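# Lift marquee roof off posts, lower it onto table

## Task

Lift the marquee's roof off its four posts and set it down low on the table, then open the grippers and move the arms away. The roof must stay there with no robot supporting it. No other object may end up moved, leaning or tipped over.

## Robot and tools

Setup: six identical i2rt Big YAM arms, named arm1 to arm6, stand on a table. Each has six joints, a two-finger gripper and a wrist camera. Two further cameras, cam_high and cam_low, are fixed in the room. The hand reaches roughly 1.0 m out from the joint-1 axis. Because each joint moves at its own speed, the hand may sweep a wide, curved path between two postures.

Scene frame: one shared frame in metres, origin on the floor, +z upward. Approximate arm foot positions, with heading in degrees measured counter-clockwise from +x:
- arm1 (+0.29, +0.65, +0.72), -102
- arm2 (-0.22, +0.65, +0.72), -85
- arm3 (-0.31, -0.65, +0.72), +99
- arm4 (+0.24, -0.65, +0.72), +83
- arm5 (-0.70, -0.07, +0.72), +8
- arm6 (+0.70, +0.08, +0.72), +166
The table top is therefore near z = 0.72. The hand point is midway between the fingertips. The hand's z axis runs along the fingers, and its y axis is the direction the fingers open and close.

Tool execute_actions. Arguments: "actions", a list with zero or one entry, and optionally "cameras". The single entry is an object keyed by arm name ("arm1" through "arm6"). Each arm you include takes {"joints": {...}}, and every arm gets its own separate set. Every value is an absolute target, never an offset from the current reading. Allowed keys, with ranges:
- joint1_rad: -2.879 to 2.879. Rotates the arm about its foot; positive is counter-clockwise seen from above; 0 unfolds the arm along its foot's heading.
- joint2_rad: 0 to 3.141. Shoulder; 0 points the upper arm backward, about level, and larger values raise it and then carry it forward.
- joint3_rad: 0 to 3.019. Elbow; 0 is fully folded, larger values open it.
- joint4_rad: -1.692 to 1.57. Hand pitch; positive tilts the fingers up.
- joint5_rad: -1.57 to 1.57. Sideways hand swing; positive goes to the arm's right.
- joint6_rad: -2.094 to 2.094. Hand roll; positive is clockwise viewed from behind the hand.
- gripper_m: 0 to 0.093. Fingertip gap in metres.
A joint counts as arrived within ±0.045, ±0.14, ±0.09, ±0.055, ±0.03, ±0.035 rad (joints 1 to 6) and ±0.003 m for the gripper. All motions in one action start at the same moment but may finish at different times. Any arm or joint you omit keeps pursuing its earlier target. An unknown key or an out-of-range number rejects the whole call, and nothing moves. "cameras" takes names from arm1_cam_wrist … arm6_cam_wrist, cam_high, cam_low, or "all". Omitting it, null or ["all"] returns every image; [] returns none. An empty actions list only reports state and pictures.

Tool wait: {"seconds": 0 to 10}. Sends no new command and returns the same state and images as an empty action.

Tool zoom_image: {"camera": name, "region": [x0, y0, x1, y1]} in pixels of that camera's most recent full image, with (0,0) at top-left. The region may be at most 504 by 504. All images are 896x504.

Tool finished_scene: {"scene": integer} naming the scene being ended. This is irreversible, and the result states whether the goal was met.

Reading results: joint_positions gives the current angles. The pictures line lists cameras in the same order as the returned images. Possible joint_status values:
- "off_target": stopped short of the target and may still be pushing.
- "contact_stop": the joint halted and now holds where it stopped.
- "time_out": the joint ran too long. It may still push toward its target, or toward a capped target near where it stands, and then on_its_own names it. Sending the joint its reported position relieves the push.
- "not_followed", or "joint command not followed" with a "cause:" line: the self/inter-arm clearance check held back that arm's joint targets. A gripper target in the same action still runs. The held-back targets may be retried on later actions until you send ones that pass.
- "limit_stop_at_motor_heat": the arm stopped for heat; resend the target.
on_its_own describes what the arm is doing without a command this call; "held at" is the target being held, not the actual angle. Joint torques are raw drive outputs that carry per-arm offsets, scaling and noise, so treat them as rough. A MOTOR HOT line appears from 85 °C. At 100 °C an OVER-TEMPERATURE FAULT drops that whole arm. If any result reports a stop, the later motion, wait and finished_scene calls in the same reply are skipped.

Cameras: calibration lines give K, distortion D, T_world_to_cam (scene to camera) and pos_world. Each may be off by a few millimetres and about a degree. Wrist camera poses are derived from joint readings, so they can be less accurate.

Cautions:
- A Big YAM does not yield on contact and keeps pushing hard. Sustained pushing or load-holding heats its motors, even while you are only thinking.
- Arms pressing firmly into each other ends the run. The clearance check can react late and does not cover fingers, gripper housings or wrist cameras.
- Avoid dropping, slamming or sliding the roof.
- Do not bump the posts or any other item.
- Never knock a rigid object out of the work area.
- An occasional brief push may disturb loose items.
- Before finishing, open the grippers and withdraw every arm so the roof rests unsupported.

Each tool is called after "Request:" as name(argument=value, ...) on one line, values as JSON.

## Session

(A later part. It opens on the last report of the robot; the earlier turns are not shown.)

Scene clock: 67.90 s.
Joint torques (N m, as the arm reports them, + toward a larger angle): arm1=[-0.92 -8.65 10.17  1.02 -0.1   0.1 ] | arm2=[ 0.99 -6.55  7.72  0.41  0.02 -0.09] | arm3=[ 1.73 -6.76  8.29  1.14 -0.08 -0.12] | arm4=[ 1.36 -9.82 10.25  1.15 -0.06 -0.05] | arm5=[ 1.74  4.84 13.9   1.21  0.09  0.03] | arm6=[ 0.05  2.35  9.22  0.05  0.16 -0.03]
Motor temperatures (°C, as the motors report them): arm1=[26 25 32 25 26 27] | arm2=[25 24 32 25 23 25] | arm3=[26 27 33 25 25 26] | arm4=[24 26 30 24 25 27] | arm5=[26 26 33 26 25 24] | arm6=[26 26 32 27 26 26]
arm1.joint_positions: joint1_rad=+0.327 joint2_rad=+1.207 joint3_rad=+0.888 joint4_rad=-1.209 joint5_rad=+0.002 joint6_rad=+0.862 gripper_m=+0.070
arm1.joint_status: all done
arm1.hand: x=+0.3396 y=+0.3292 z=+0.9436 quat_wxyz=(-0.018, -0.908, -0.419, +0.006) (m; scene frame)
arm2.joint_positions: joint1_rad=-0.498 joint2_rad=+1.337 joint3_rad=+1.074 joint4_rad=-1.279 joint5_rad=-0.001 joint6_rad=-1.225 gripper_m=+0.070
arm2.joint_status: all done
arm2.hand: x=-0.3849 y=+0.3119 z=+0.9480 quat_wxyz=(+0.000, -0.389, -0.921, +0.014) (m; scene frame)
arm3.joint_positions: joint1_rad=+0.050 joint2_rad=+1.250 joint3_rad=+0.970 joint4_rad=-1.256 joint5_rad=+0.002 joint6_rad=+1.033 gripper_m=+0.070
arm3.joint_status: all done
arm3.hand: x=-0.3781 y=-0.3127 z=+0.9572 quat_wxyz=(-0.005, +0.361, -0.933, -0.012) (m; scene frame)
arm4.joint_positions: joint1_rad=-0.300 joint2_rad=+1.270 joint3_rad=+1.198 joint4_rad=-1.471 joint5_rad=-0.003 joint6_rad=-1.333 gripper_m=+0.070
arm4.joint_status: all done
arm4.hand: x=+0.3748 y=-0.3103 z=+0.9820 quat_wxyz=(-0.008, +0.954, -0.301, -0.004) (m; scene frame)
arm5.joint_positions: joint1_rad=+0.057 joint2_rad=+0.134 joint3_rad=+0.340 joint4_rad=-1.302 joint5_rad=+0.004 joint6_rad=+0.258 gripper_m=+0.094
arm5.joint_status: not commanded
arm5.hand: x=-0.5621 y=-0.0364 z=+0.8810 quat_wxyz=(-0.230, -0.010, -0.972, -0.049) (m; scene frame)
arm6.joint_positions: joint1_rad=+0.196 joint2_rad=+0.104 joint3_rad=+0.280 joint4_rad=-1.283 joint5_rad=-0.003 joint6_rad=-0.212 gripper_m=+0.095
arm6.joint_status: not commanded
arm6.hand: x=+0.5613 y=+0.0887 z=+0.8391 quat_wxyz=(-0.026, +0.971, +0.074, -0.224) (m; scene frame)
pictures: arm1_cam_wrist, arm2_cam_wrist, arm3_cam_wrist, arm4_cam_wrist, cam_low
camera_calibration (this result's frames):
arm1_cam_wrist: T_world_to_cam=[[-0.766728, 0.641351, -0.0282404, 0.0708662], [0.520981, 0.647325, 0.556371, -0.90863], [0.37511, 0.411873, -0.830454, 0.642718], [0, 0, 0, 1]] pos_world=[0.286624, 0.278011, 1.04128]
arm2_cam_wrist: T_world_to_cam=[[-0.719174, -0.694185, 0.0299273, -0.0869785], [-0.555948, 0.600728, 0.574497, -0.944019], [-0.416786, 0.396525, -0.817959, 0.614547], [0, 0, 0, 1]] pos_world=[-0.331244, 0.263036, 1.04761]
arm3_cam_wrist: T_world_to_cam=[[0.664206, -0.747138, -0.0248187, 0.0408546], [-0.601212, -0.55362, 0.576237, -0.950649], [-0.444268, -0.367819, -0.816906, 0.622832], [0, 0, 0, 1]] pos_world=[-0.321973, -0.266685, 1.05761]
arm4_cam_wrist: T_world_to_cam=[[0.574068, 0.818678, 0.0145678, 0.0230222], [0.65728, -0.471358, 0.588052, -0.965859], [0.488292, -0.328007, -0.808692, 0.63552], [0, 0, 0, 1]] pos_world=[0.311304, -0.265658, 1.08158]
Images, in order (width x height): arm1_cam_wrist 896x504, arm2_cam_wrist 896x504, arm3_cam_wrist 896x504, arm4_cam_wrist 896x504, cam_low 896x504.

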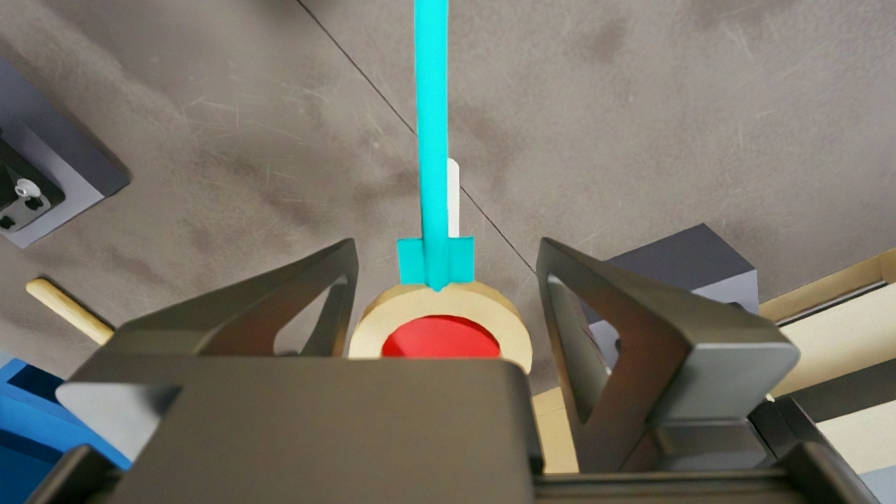

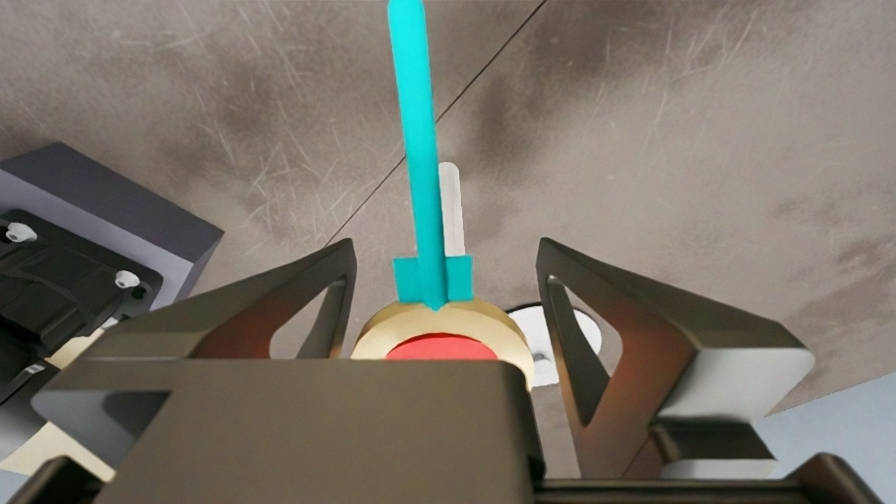

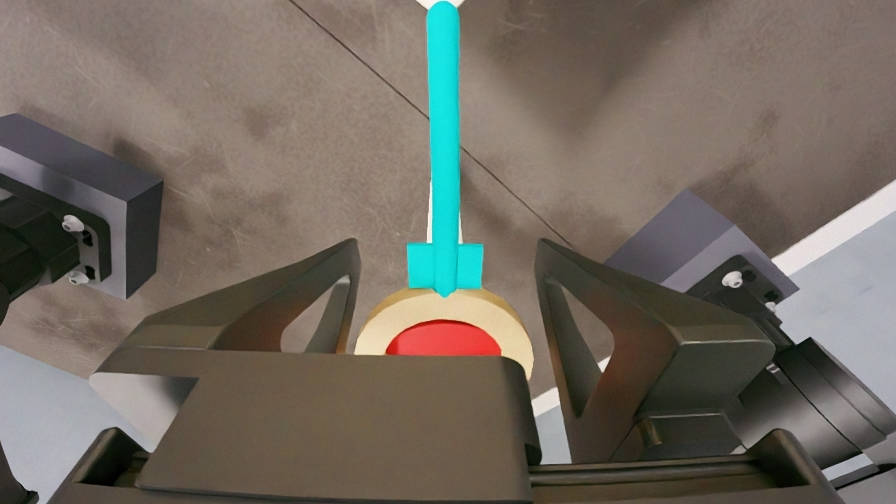

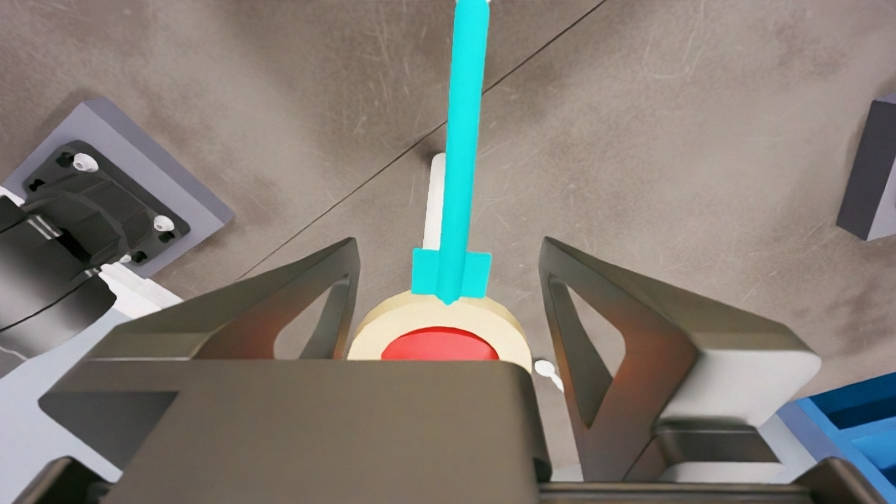

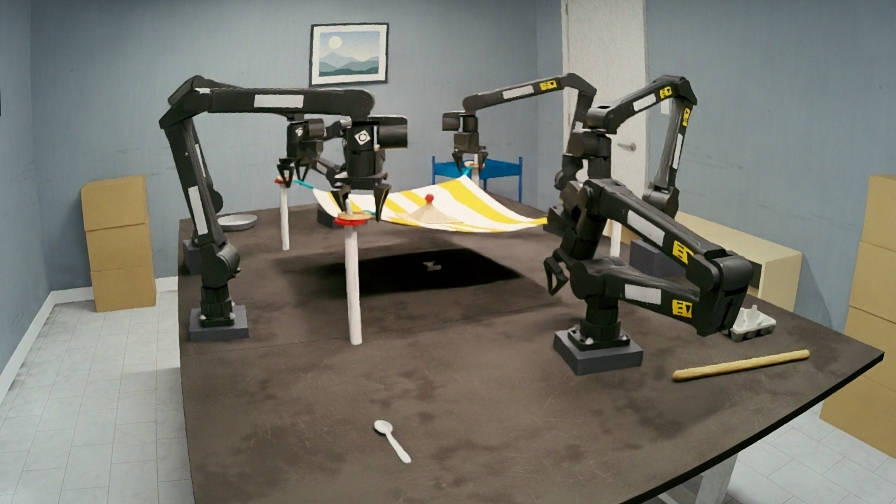

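Slightly lower, then close.

Request:
execute_actions(actions=[{"arm1":{"joints":{"joint3_rad":0.87,"joint4_rad":-1.17,"gripper_m":0.045}},"arm2":{"joints":{"joint3_rad":1.075,"gripper_m":0.045}},"arm3":{"joints":{"joint3_rad":0.96,"joint4_rad":-1.22,"gripper_m":0.045}},"arm4":{"joints":{"joint3_rad":1.185,"joint4_rad":-1.44,"gripper_m":0.045}}}], cameras=[])

Request:
execute_actions(actions=[{"arm1":{"joints":{"gripper_m":0.012}},"arm2":{"joints":{"gripper_m":0.012}},"arm3":{"joints":{"gripper_m":0.012}},"arm4":{"joints":{"gripper_m":0.012}}}], cameras=["arm1_cam_wrist","arm2_cam_wrist","arm3_cam_wrist","arm4_cam_wrist","cam_low"])

Scene clock: 73.60 s.
Joint torques (N m, as the arm reports them, + toward a larger angle): arm1=[-0.81 -8.78  9.04  1.05 -0.12  0.1 ] | arm2=[ 0.99 -6.51  7.04  0.39  0.24 -0.08] | arm3=[ 1.66 -6.95  7.27  1.12 -0.17 -0.09] | arm4=[  1.16 -10.02   9.45   1.44  -0.01  -0.05] | arm5=[ 1.69  4.82 13.9   1.21  0.09  0.03] | arm6=[-0.31  3.2   9.33 -0.03  0.16 -0.01]
Motor temperatures (°C, as the motors report them): arm1=[26 26 31 25 26 27] | arm2=[25 24 32 25 23 25] | arm3=[26 27 32 25 25 26] | arm4=[24 26 30 24 25 27] | arm5=[26 26 34 26 25 24] | arm6=[26 26 32 27 26 26]
arm1.joint_positions: joint1_rad=+0.325 joint2_rad=+1.207 joint3_rad=+0.882 joint4_rad=-1.179 joint5_rad=+0.002 joint6_rad=+0.862 gripper_m=+0.045
arm1.joint_status: all done
arm1.hand: x=+0.3397 y=+0.3241 z=+0.9415 quat_wxyz=(-0.029, -0.908, -0.418, +0.010) (m; scene frame)
arm2.joint_positions: joint1_rad=-0.498 joint2_rad=+1.337 joint3_rad=+1.074 joint4_rad=-1.278 joint5_rad=-0.005 joint6_rad=-1.225 gripper_m=+0.045
arm2.joint_status: all done
arm2.hand: x=-0.3844 y=+0.3114 z=+0.9480 quat_wxyz=(-0.002, -0.389, -0.921, +0.015) (m; scene frame)
arm3.joint_positions: joint1_rad=+0.050 joint2_rad=+1.250 joint3_rad=+0.964 joint4_rad=-1.236 joint5_rad=+0.004 joint6_rad=+1.031 gripper_m=+0.045
arm3.joint_status: all done
arm3.hand: x=-0.3784 y=-0.3098 z=+0.9552 quat_wxyz=(-0.008, +0.361, -0.932, -0.018) (m; scene frame)
arm4.joint_positions: joint1_rad=-0.297 joint2_rad=+1.270 joint3_rad=+1.191 joint4_rad=-1.463 joint5_rad=-0.003 joint6_rad=-1.333 gripper_m=+0.045
arm4.joint_status: all done
arm4.hand: x=+0.3735 y=-0.3098 z=+0.9794 quat_wxyz=(-0.008, +0.954, -0.299, -0.004) (m; scene frame)
arm5.joint_positions: joint1_rad=+0.057 joint2_rad=+0.134 joint3_rad=+0.340 joint4_rad=-1.302 joint5_rad=+0.004 joint6_rad=+0.258 gripper_m=+0.094
arm5.joint_status: not commanded
arm5.hand: x=-0.5621 y=-0.0364 z=+0.8810 quat_wxyz=(-0.230, -0.010, -0.972, -0.049) (m; scene frame)
arm6.joint_positions: joint1_rad=+0.196 joint2_rad=+0.104 joint3_rad=+0.280 joint4_rad=-1.283 joint5_rad=-0.003 joint6_rad=-0.212 gripper_m=+0.095
arm6.joint_status: not commanded
arm6.hand: x=+0.5613 y=+0.0887 z=+0.8391 quat_wxyz=(-0.026, +0.971, +0.074, -0.224) (m; scene frame)
pictures: none
No camera images: the call's "cameras" was empty. Leave "cameras" out to get every camera's image.

Scene clock: 74.17 s.
Joint torques (N m, as the arm reports them, + toward a larger angle): arm1=[-0.42 -8.76  9.03  0.77 -0.32  0.09] | arm2=[ 0.87 -6.44  7.07  0.16  0.48 -0.08] | arm3=[ 2.19 -7.38  7.35  0.7  -0.62 -0.03] | arm4=[ 0.72 -9.83  9.45  1.23  0.16 -0.05] | arm5=[ 1.74  4.88 13.89  1.22  0.09  0.03] | arm6=[ 0.42  2.69  9.24  0.2   0.16 -0.03]
Motor temperatures (°C, as the motors report them): arm1=[26 26 31 25 26 27] | arm2=[25 24 32 25 23 25] | arm3=[26 27 32 25 25 26] | arm4=[24 26 30 24 25 27] | arm5=[26 26 34 26 25 24] | arm6=[26 26 32 27 26 26]
arm1.joint_positions: joint1_rad=+0.320 joint2_rad=+1.207 joint3_rad=+0.882 joint4_rad=-1.171 joint5_rad=+0.007 joint6_rad=+0.863 gripper_m=+0.021
arm1.joint_status: gripper_m off_target (ended at +0.021, target +0.012)
arm1.hand: x=+0.3375 y=+0.3218 z=+0.9416 quat_wxyz=(-0.032, -0.909, -0.415, +0.013) (m; scene frame)
arm2.joint_positions: joint1_rad=-0.497 joint2_rad=+1.336 joint3_rad=+1.074 joint4_rad=-1.272 joint5_rad=-0.010 joint6_rad=-1.226 gripper_m=+0.021
arm2.joint_status: gripper_m off_target (ended at +0.021, target +0.012)
arm2.hand: x=-0.3839 y=+0.3095 z=+0.9482 quat_wxyz=(-0.004, -0.388, -0.922, +0.018) (m; scene frame)
arm3.joint_positions: joint1_rad=+0.046 joint2_rad=+1.250 joint3_rad=+0.964 joint4_rad=-1.226 joint5_rad=+0.014 joint6_rad=+1.025 gripper_m=+0.021
arm3.joint_status: gripper_m off_target (ended at +0.021, target +0.012)
arm3.hand: x=-0.3759 y=-0.3069 z=+0.9553 quat_wxyz=(-0.013, +0.362, -0.932, -0.022) (m; scene frame)
arm4.joint_positions: joint1_rad=-0.293 joint2_rad=+1.268 joint3_rad=+1.191 joint4_rad=-1.457 joint5_rad=-0.008 joint6_rad=-1.333 gripper_m=+0.022
arm4.joint_status: gripper_m off_target (ended at +0.022, target +0.012)
arm4.hand: x=+0.3718 y=-0.3077 z=+0.9801 quat_wxyz=(-0.012, +0.955, -0.297, -0.006) (m; scene frame)
arm5.joint_positions: joint1_rad=+0.057 joint2_rad=+0.134 joint3_rad=+0.340 joint4_rad=-1.302 joint5_rad=+0.004 joint6_rad=+0.258 gripper_m=+0.094
arm5.joint_status: not commanded
arm5.hand: x=-0.5621 y=-0.0364 z=+0.8810 quat_wxyz=(-0.230, -0.010, -0.972, -0.049) (m; scene frame)
arm6.joint_positions: joint1_rad=+0.196 joint2_rad=+0.104 joint3_rad=+0.280 joint4_rad=-1.283 joint5_rad=-0.003 joint6_rad=-0.212 gripper_m=+0.095
arm6.joint_status: not commanded
arm6.hand: x=+0.5613 y=+0.0887 z=+0.8391 quat_wxyz=(-0.026, +0.971, +0.074, -0.224) (m; scene frame)
pictures: arm1_cam_wrist, arm2_cam_wrist, arm3_cam_wrist, arm4_cam_wrist, cam_low
camera_calibration (this result's frames):
arm1_cam_wrist: T_world_to_cam=[[-0.761415, 0.646442, -0.0485771, 0.0896658], [0.526638, 0.660516, 0.535137, -0.887865], [0.378021, 0.381879, -0.843368, 0.665754], [0, 0, 0, 1]] pos_world=[0.284187, 0.274248, 1.04096]
arm2_cam_wrist: T_world_to_cam=[[-0.717538, -0.695701, 0.0337517, -0.090417], [-0.560167, 0.605191, 0.565647, -0.936766], [-0.413948, 0.386967, -0.823956, 0.625798], [0, 0, 0, 1]] pos_world=[-0.330575, 0.261856, 1.04856]
arm3_cam_wrist: T_world_to_cam=[[0.667035, -0.743988, -0.0393236, 0.0595473], [-0.603329, -0.570384, 0.557365, -0.932914], [-0.437102, -0.348057, -0.829336, 0.645099], [0, 0, 0, 1]] pos_world=[-0.3206, -0.263286, 1.05732]
arm4_cam_wrist: T_world_to_cam=[[0.568112, 0.822651, 0.0222214, 0.0185575], [0.661747, -0.472713, 0.581921, -0.957641], [0.489223, -0.315892, -0.812941, 0.643827], [0, 0, 0, 1]] pos_world=[0.308199, -0.264576, 1.08025]
Images, in order (width x height): arm1_cam_wrist 896x504, arm2_cam_wrist 896x504, arm3_cam_wrist 896x504, arm4_cam_wrist 896x504, cam_low 896x504.

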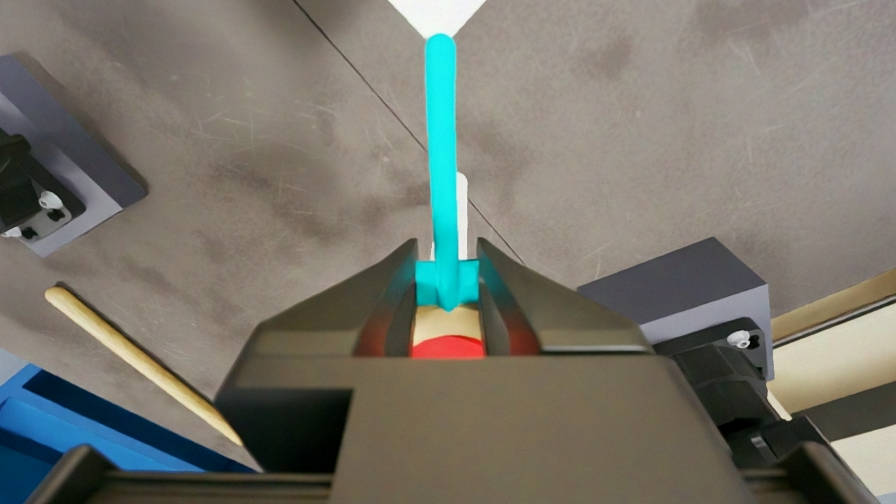

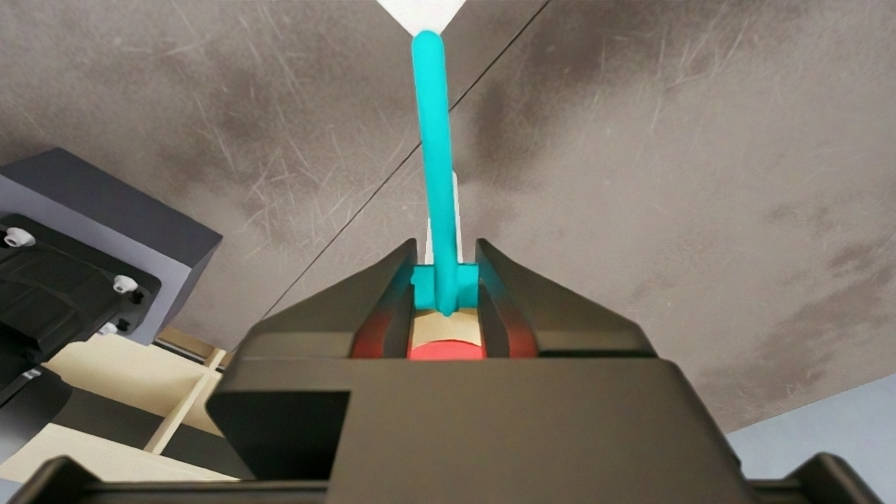

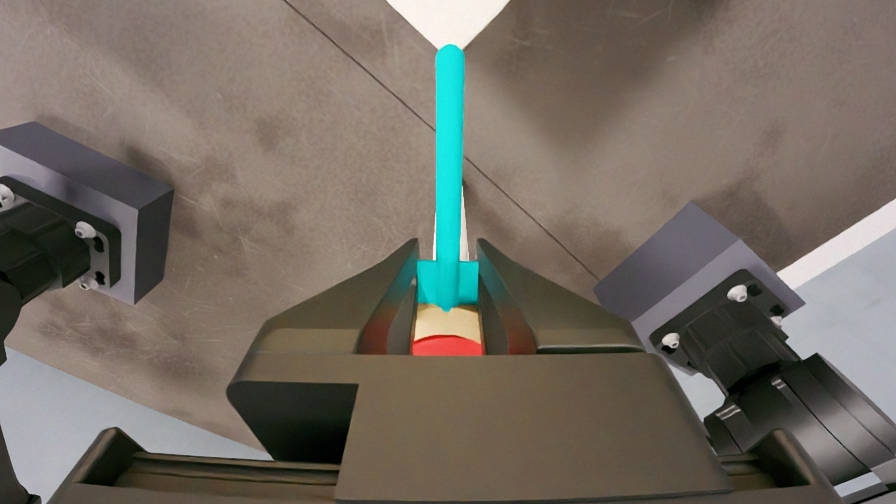

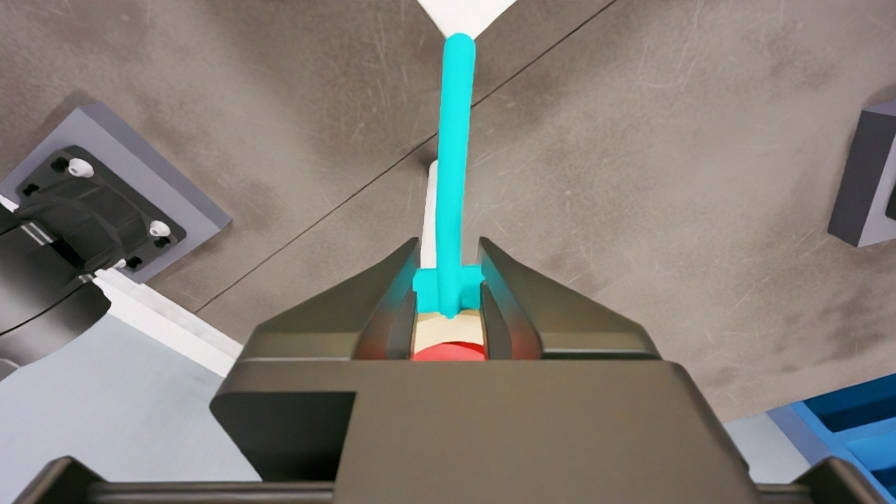

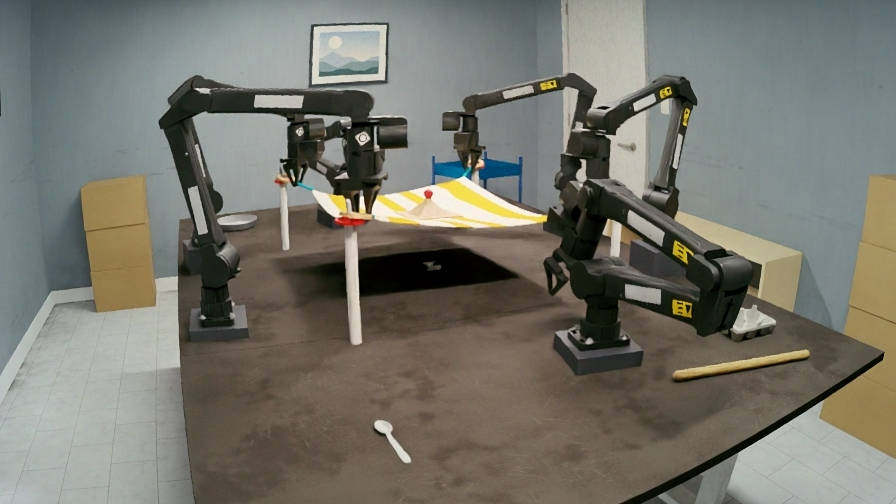

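Request:
execute_actions(actions=[{"arm1":{"joints":{"joint1_rad":0.36,"joint2_rad":1.15,"joint3_rad":1.08,"joint4_rad":-1.41,"gripper_m":0.005}},"arm2":{"joints":{"joint1_rad":-0.53,"joint2_rad":1.29,"joint3_rad":1.29,"joint4_rad":-1.49,"gripper_m":0.005}},"arm3":{"joints":{"joint1_rad":0.085,"joint2_rad":1.2,"joint3_rad":1.17,"joint4_rad":-1.46,"gripper_m":0.005}},"arm4":{"joints":{"joint1_rad":-0.33,"joint3_rad":1.44,"joint4_rad":-1.67,"gripper_m":0.005}}}], cameras=["arm5_cam_wrist","cam_high","cam_low"])

Request:
zoom_image(camera="cam_low", region=[250, 80, 670, 300])

Request:
zoom_image(camera="cam_high", region=[300, 110, 610, 380])

Scene clock: 82.67 s.
Joint torques (N m, as the arm reports them, + toward a larger angle): arm1=[ 1.32 -8.5  13.    0.3  -0.31  0.09] | arm2=[-0.37 -6.17 10.36 -0.7   0.46 -0.07] | arm3=[ 1.92 -8.79 10.94 -0.51 -0.38 -0.02] | arm4=[-1.06 -9.63 13.18  0.    0.23 -0.03] | arm5=[ 1.75  4.81 13.9   1.21  0.09  0.03] | arm6=[-0.15  2.4   9.36  0.21  0.14 -0.03]
Motor temperatures (°C, as the motors report them): arm1=[26 26 31 25 26 27] | arm2=[25 24 32 25 23 25] | arm3=[26 27 32 25 25 26] | arm4=[24 26 30 24 25 27] | arm5=[26 26 34 26 25 24] | arm6=[26 26 32 27 26 26]
arm1.joint_positions: joint1_rad=+0.344 joint2_rad=+1.149 joint3_rad=+1.051 joint4_rad=-1.397 joint5_rad=+0.007 joint6_rad=+0.863 gripper_m=+0.021
arm1.joint_status: gripper_m off_target (ended at +0.021, target +0.005); the others done
arm1.hand: x=+0.3448 y=+0.3259 z=+1.0216 quat_wxyz=(-0.033, -0.904, -0.426, +0.013) (m; scene frame)
arm2.joint_positions: joint1_rad=-0.510 joint2_rad=+1.295 joint3_rad=+1.244 joint4_rad=-1.475 joint5_rad=-0.010 joint6_rad=-1.227 gripper_m=+0.021
arm2.joint_status: gripper_m off_target (ended at +0.021, target +0.005); the others done
arm2.hand: x=-0.3880 y=+0.3129 z=+1.0267 quat_wxyz=(-0.004, -0.394, -0.919, +0.022) (m; scene frame)
arm3.joint_positions: joint1_rad=+0.075 joint2_rad=+1.214 joint3_rad=+1.127 joint4_rad=-1.443 joint5_rad=+0.008 joint6_rad=+1.025 gripper_m=+0.021
arm3.joint_status: gripper_m off_target (ended at +0.021, target +0.005); the others done
arm3.hand: x=-0.3863 y=-0.3123 z=+1.0274 quat_wxyz=(-0.008, +0.376, -0.927, -0.014) (m; scene frame)
arm4.joint_positions: joint1_rad=-0.311 joint2_rad=+1.270 joint3_rad=+1.407 joint4_rad=-1.652 joint5_rad=-0.010 joint6_rad=-1.334 gripper_m=+0.021
arm4.joint_status: gripper_m off_target (ended at +0.021, target +0.005); the others done
arm4.hand: x=+0.3796 y=-0.3065 z=+1.0618 quat_wxyz=(-0.022, +0.952, -0.306, -0.006) (m; scene frame)
arm5.joint_positions: joint1_rad=+0.057 joint2_rad=+0.134 joint3_rad=+0.340 joint4_rad=-1.302 joint5_rad=+0.004 joint6_rad=+0.258 gripper_m=+0.094
arm5.joint_status: not commanded
arm5.hand: x=-0.5621 y=-0.0364 z=+0.8810 quat_wxyz=(-0.230, -0.010, -0.972, -0.049) (m; scene frame)
arm6.joint_positions: joint1_rad=+0.196 joint2_rad=+0.104 joint3_rad=+0.280 joint4_rad=-1.283 joint5_rad=-0.003 joint6_rad=-0.212 gripper_m=+0.095
arm6.joint_status: not commanded
arm6.hand: x=+0.5613 y=+0.0887 z=+0.8391 quat_wxyz=(-0.026, +0.971, +0.074, -0.224) (m; scene frame)
pictures: arm5_cam_wrist, cam_high, cam_low
camera_calibration (this result's frames):
arm5_cam_wrist: T_world_to_cam=[[0.00560708, -0.995108, -0.0986338, 0.054075], [-0.986183, -0.0218337, 0.164217, -0.693469], [-0.165567, 0.0963501, -0.981481, 0.894763], [0, 0, 0, 1]] pos_world=[-0.536047, -0.0475411, 0.997406]
Images, in order (width x height): arm5_cam_wrist 896x504, cam_high 896x504, cam_low 896x504.

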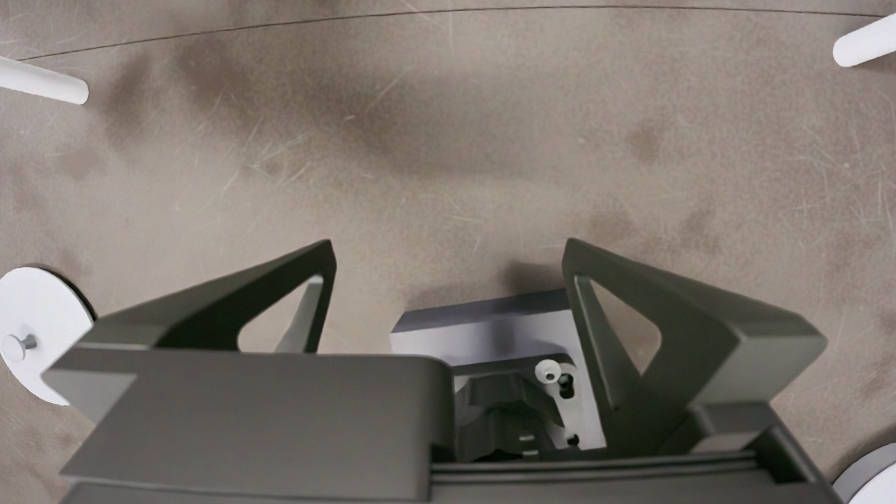

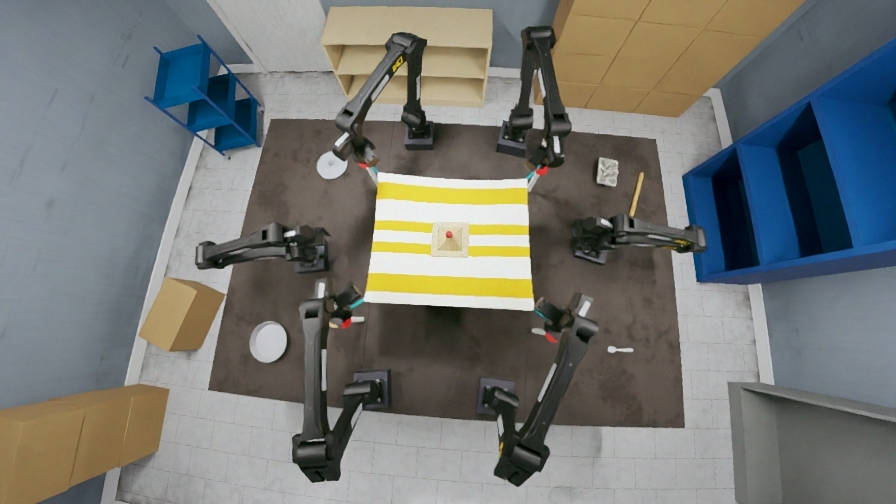

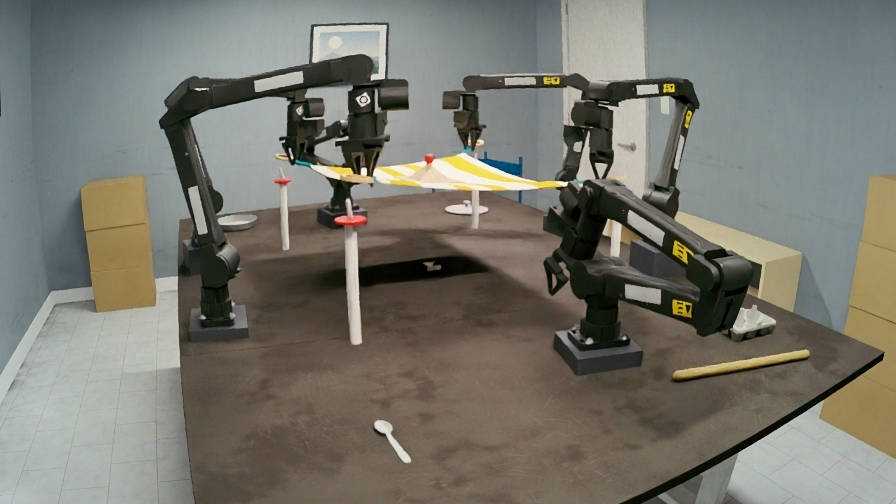

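Region (250, 80, 670, 300) of cam_low's 896x504 image, scaled by 1.200, with more detail than that image has; it fills the top 264 rows of this view, and the rest is white.

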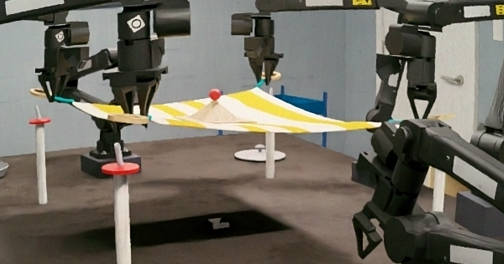

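Region (300, 110, 610, 380) of cam_high's 896x504 image, scaled by 1.626, with more detail than that image has; it fills the top 439 rows of this view, and the rest is white.

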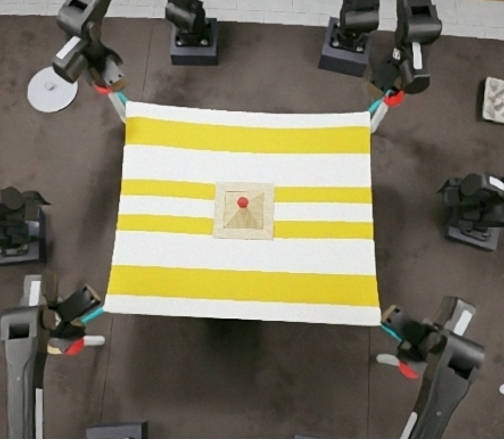

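Request:
zoom_image(camera="cam_low", region=[390, 240, 480, 290])

Request:
execute_actions(actions=[{"arm1":{"joints":{"joint1_rad":-0.02}},"arm2":{"joints":{"joint1_rad":-0.17}},"arm3":{"joints":{"joint1_rad":-0.3}},"arm4":{"joints":{"joint1_rad":0.03}}}], cameras=["cam_high","cam_low"])

Region (390, 240, 480, 290) of cam_low's 896x504 image, scaled by 5.600, with more detail than that image has.

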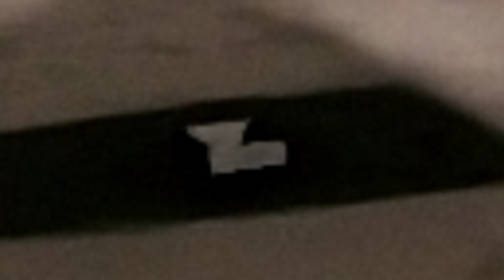

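Scene clock: 89.00 s.
Joint torques (N m, as the arm reports them, + toward a larger angle): arm1=[-0.34 -8.57 12.98  0.38 -0.09  0.09] | arm2=[ 0.73 -6.23 10.34 -0.69  0.08 -0.07] | arm3=[ 1.43 -8.69 10.83 -0.49 -0.07 -0.02] | arm4=[ 0.73 -9.72 13.19  0.08 -0.02 -0.03] | arm5=[ 1.74  4.85 13.9   1.21  0.09  0.03] | arm6=[ 0.34  2.16  9.27  0.05  0.17 -0.02]
Motor temperatures (°C, as the motors report them): arm1=[26 26 32 25 26 27] | arm2=[25 24 32 25 23 25] | arm3=[26 27 33 25 25 26] | arm4=[24 26 30 24 25 27] | arm5=[26 26 35 26 25 24] | arm6=[26 26 32 27 26 26]
arm1.joint_positions: joint1_rad=-0.015 joint2_rad=+1.149 joint3_rad=+1.051 joint4_rad=-1.400 joint5_rad=+0.002 joint6_rad=+0.863 gripper_m=+0.021
arm1.joint_status: all done
arm1.hand: x=+0.2289 y=+0.3277 z=+1.0218 quat_wxyz=(-0.030, -0.966, -0.258, +0.017) (m; scene frame)
arm2.joint_positions: joint1_rad=-0.165 joint2_rad=+1.295 joint3_rad=+1.244 joint4_rad=-1.476 joint5_rad=-0.002 joint6_rad=-1.227 gripper_m=+0.021
arm2.joint_status: all done
arm2.hand: x=-0.2652 y=+0.2764 z=+1.0267 quat_wxyz=(-0.004, -0.230, -0.973, +0.021) (m; scene frame)
arm3.joint_positions: joint1_rad=-0.303 joint2_rad=+1.214 joint3_rad=+1.127 joint4_rad=-1.443 joint5_rad=+0.001 joint6_rad=+1.025 gripper_m=+0.021
arm3.joint_status: all done
arm3.hand: x=-0.2582 y=-0.3082 z=+1.0281 quat_wxyz=(-0.010, +0.195, -0.981, -0.014) (m; scene frame)
arm4.joint_positions: joint1_rad=+0.033 joint2_rad=+1.270 joint3_rad=+1.407 joint4_rad=-1.654 joint5_rad=-0.003 joint6_rad=-1.334 gripper_m=+0.021
arm4.joint_status: all done
arm4.hand: x=+0.2579 y=-0.2810 z=+1.0628 quat_wxyz=(-0.021, +0.990, -0.138, -0.009) (m; scene frame)
arm5.joint_positions: joint1_rad=+0.057 joint2_rad=+0.134 joint3_rad=+0.340 joint4_rad=-1.302 joint5_rad=+0.004 joint6_rad=+0.258 gripper_m=+0.094
arm5.joint_status: not commanded
arm5.hand: x=-0.5621 y=-0.0364 z=+0.8810 quat_wxyz=(-0.230, -0.010, -0.972, -0.049) (m; scene frame)
arm6.joint_positions: joint1_rad=+0.196 joint2_rad=+0.104 joint3_rad=+0.280 joint4_rad=-1.283 joint5_rad=-0.003 joint6_rad=-0.212 gripper_m=+0.095
arm6.joint_status: not commanded
arm6.hand: x=+0.5613 y=+0.0887 z=+0.8391 quat_wxyz=(-0.026, +0.971, +0.074, -0.224) (m; scene frame)
pictures: cam_high, cam_low
Images, in order (width x height): cam_high 896x504, cam_low 896x504.

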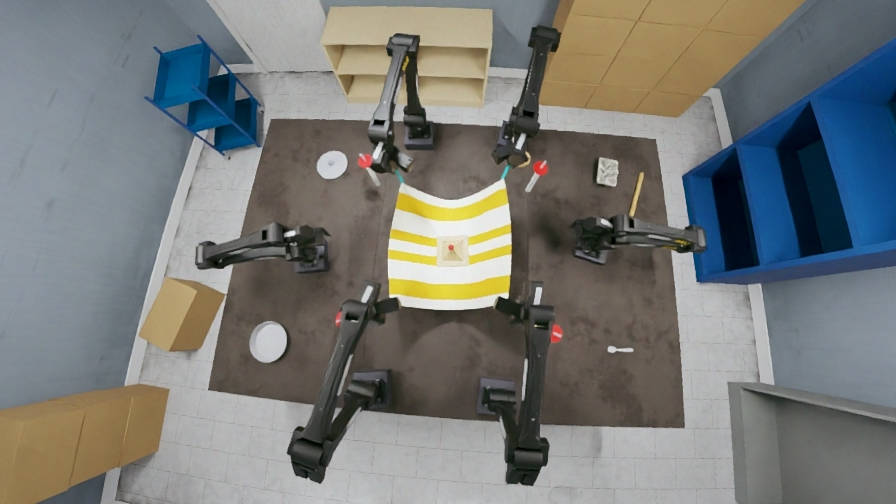

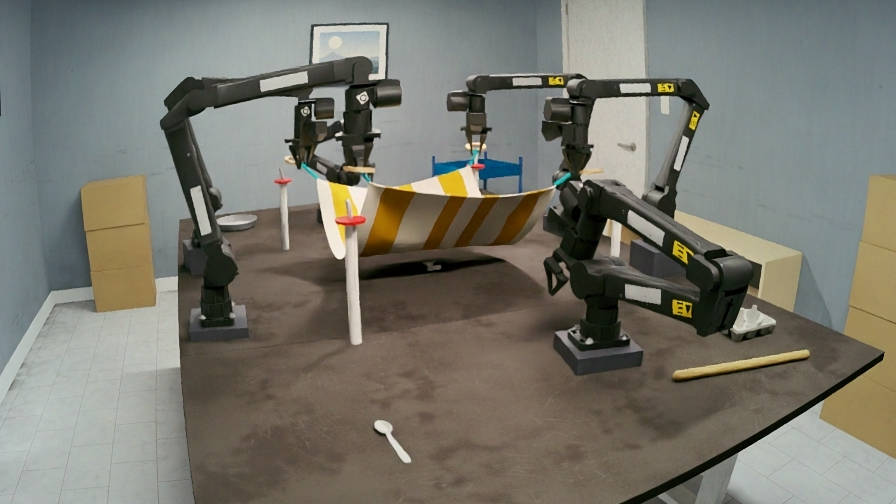

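Request:
execute_actions(actions=[{"arm1":{"joints":{"joint2_rad":1.3,"joint3_rad":0.85,"joint4_rad":-1.1}},"arm2":{"joints":{"joint2_rad":1.33,"joint3_rad":0.94,"joint4_rad":-1.15}},"arm3":{"joints":{"joint2_rad":1.3,"joint3_rad":0.87,"joint4_rad":-1.1}},"arm4":{"joints":{"joint2_rad":1.3,"joint3_rad":1.0,"joint4_rad":-1.24}}}], cameras=["cam_low"])

Request:
execute_actions(actions=[{"arm1":{"joints":{"joint2_rad":1.57,"joint3_rad":0.62,"joint4_rad":-0.59}},"arm2":{"joints":{"joint2_rad":1.54,"joint3_rad":0.7,"joint4_rad":-0.69}},"arm3":{"joints":{"joint2_rad":1.57,"joint3_rad":0.65,"joint4_rad":-0.61}},"arm4":{"joints":{"joint2_rad":1.49,"joint3_rad":0.76,"joint4_rad":-0.81}}}], cameras=["cam_high","cam_low"])

Scene clock: 104.97 s.
Joint torques (N m, as the arm reports them, + toward a larger angle): arm1=[ -0.35 -10.82  10.38   0.86  -0.09   0.09] | arm2=[ 0.78 -6.02  7.32  0.24  0.08 -0.07] | arm3=[ 1.24 -8.41  8.09  0.94 -0.08 -0.04] | arm4=[ 0.47 -9.62  9.67  1.09 -0.04 -0.05] | arm5=[ 1.75  4.82 13.9   1.22  0.09  0.03] | arm6=[ 0.09  2.76  9.08 -0.01  0.12 -0.06]
Motor temperatures (°C, as the motors report them): arm1=[26 26 32 25 26 27] | arm2=[25 24 33 25 23 25] | arm3=[26 27 34 25 25 26] | arm4=[24 26 31 24 25 27] | arm5=[26 26 35 26 25 24] | arm6=[26 26 33 27 26 26]
arm1.joint_positions: joint1_rad=-0.015 joint2_rad=+1.310 joint3_rad=+0.838 joint4_rad=-1.107 joint5_rad=+0.002 joint6_rad=+0.863 gripper_m=+0.021
arm1.joint_status: all done
arm1.hand: x=+0.2285 y=+0.3273 z=+0.8949 quat_wxyz=(+0.007, -0.966, -0.258, -0.001) (m; scene frame)
arm2.joint_positions: joint1_rad=-0.165 joint2_rad=+1.340 joint3_rad=+0.929 joint4_rad=-1.160 joint5_rad=-0.002 joint6_rad=-1.227 gripper_m=+0.021
arm2.joint_status: all done
arm2.hand: x=-0.2622 y=+0.3012 z=+0.8948 quat_wxyz=(-0.001, -0.230, -0.973, -0.001) (m; scene frame)
arm3.joint_positions: joint1_rad=-0.303 joint2_rad=+1.305 joint3_rad=+0.856 joint4_rad=-1.114 joint5_rad=+0.001 joint6_rad=+1.025 gripper_m=+0.021
arm3.joint_status: all done
arm3.hand: x=-0.2589 y=-0.3195 z=+0.8999 quat_wxyz=(-0.004, +0.195, -0.981, +0.002) (m; scene frame)
arm4.joint_positions: joint1_rad=+0.033 joint2_rad=+1.300 joint3_rad=+0.999 joint4_rad=-1.255 joint5_rad=-0.003 joint6_rad=-1.334 gripper_m=+0.021
arm4.joint_status: all done
arm4.hand: x=+0.2559 y=-0.2944 z=+0.8984 quat_wxyz=(-0.002, +0.990, -0.138, -0.007) (m; scene frame)
arm5.joint_positions: joint1_rad=+0.057 joint2_rad=+0.134 joint3_rad=+0.340 joint4_rad=-1.302 joint5_rad=+0.004 joint6_rad=+0.258 gripper_m=+0.094
arm5.joint_status: not commanded
arm5.hand: x=-0.5621 y=-0.0364 z=+0.8810 quat_wxyz=(-0.230, -0.010, -0.972, -0.049) (m; scene frame)
arm6.joint_positions: joint1_rad=+0.196 joint2_rad=+0.104 joint3_rad=+0.280 joint4_rad=-1.283 joint5_rad=-0.003 joint6_rad=-0.212 gripper_m=+0.095
arm6.joint_status: not commanded
arm6.hand: x=+0.5613 y=+0.0887 z=+0.8391 quat_wxyz=(-0.026, +0.971, +0.074, -0.224) (m; scene frame)
pictures: cam_low
Images, in order (width x height): cam_low 896x504.

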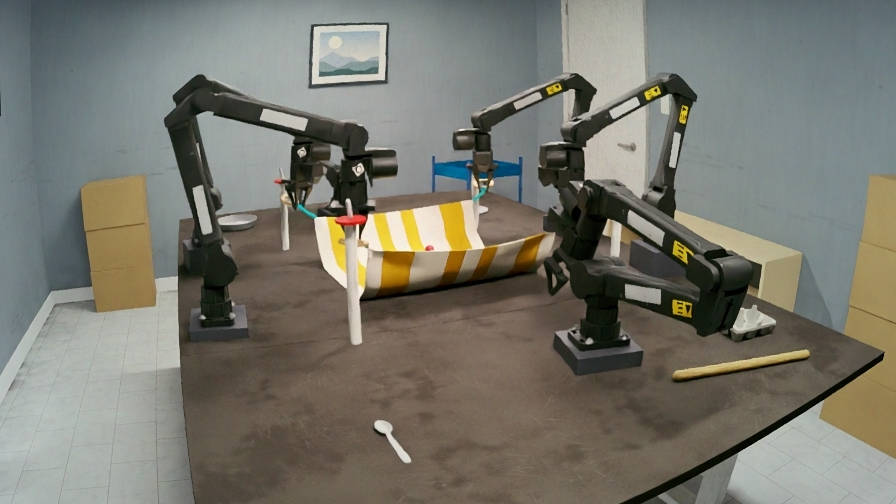

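Scene clock: 106.17 s.
Joint torques (N m, as the arm reports them, + toward a larger angle): arm1=[ -0.37 -11.34   6.5    0.94  -0.05   0.1 ] | arm2=[ 0.8  -7.02  4.93  0.29  0.06 -0.07] | arm3=[ 0.89 -9.5   4.91  0.95 -0.02 -0.03] | arm4=[  0.58 -11.77   7.65   1.07  -0.04  -0.04] | arm5=[ 1.77  4.84 13.91  1.21  0.09  0.03] | arm6=[-0.53  3.03  9.26  0.07  0.12 -0.03]
Motor temperatures (°C, as the motors report them): arm1=[26 26 32 25 26 27] | arm2=[25 24 33 25 23 25] | arm3=[26 27 33 25 25 26] | arm4=[24 26 31 24 25 27] | arm5=[26 26 36 26 25 24] | arm6=[26 26 33 27 26 26]
arm1.joint_positions: joint1_rad=-0.015 joint2_rad=+1.576 joint3_rad=+0.618 joint4_rad=-0.598 joint5_rad=+0.001 joint6_rad=+0.863 gripper_m=+0.021
arm1.joint_status: all done
arm1.hand: x=+0.2310 y=+0.3411 z=+0.7509 quat_wxyz=(-0.003, -0.966, -0.258, +0.003) (m; scene frame)
arm2.joint_positions: joint1_rad=-0.165 joint2_rad=+1.553 joint3_rad=+0.695 joint4_rad=-0.701 joint5_rad=-0.002 joint6_rad=-1.227 gripper_m=+0.021
arm2.joint_status: all done
arm2.hand: x=-0.2603 y=+0.3170 z=+0.7539 quat_wxyz=(-0.002, -0.230, -0.973, +0.005) (m; scene frame)
arm3.joint_positions: joint1_rad=-0.303 joint2_rad=+1.577 joint3_rad=+0.646 joint4_rad=-0.624 joint5_rad=+0.000 joint6_rad=+1.025 gripper_m=+0.021
arm3.joint_status: all done
arm3.hand: x=-0.2596 y=-0.3301 z=+0.7548 quat_wxyz=(-0.005, +0.195, -0.981, -0.003) (m; scene frame)
arm4.joint_positions: joint1_rad=+0.033 joint2_rad=+1.501 joint3_rad=+0.756 joint4_rad=-0.823 joint5_rad=-0.003 joint6_rad=-1.334 gripper_m=+0.021
arm4.joint_status: all done
arm4.hand: x=+0.2540 y=-0.3056 z=+0.7524 quat_wxyz=(+0.005, +0.990, -0.138, -0.006) (m; scene frame)
arm5.joint_positions: joint1_rad=+0.057 joint2_rad=+0.134 joint3_rad=+0.340 joint4_rad=-1.302 joint5_rad=+0.004 joint6_rad=+0.258 gripper_m=+0.094
arm5.joint_status: not commanded
arm5.hand: x=-0.5621 y=-0.0364 z=+0.8810 quat_wxyz=(-0.230, -0.010, -0.972, -0.049) (m; scene frame)
arm6.joint_positions: joint1_rad=+0.196 joint2_rad=+0.104 joint3_rad=+0.280 joint4_rad=-1.283 joint5_rad=-0.003 joint6_rad=-0.212 gripper_m=+0.095
arm6.joint_status: not commanded
arm6.hand: x=+0.5613 y=+0.0887 z=+0.8391 quat_wxyz=(-0.026, +0.971, +0.074, -0.224) (m; scene frame)
pictures: cam_high, cam_low
Images, in order (width x height): cam_high 896x504, cam_low 896x504.

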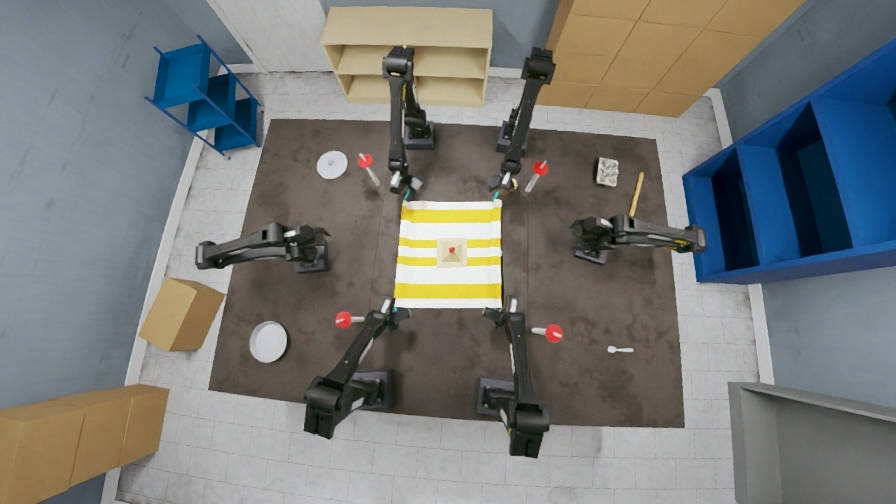

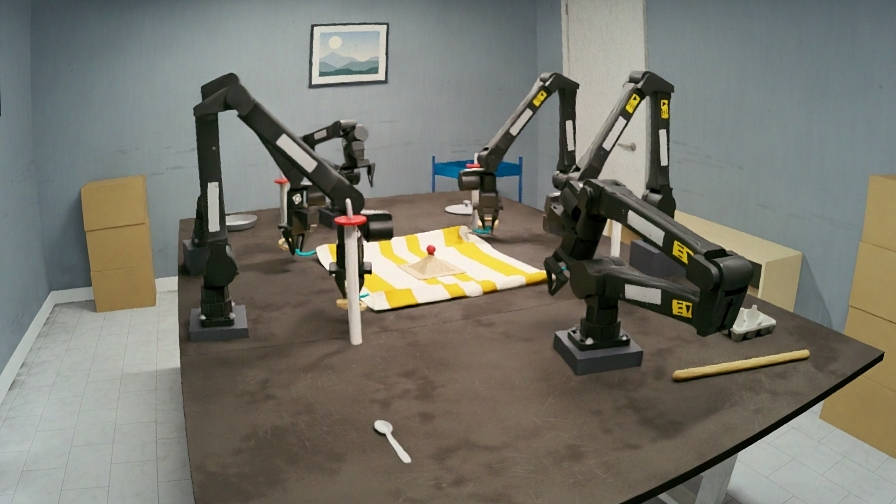

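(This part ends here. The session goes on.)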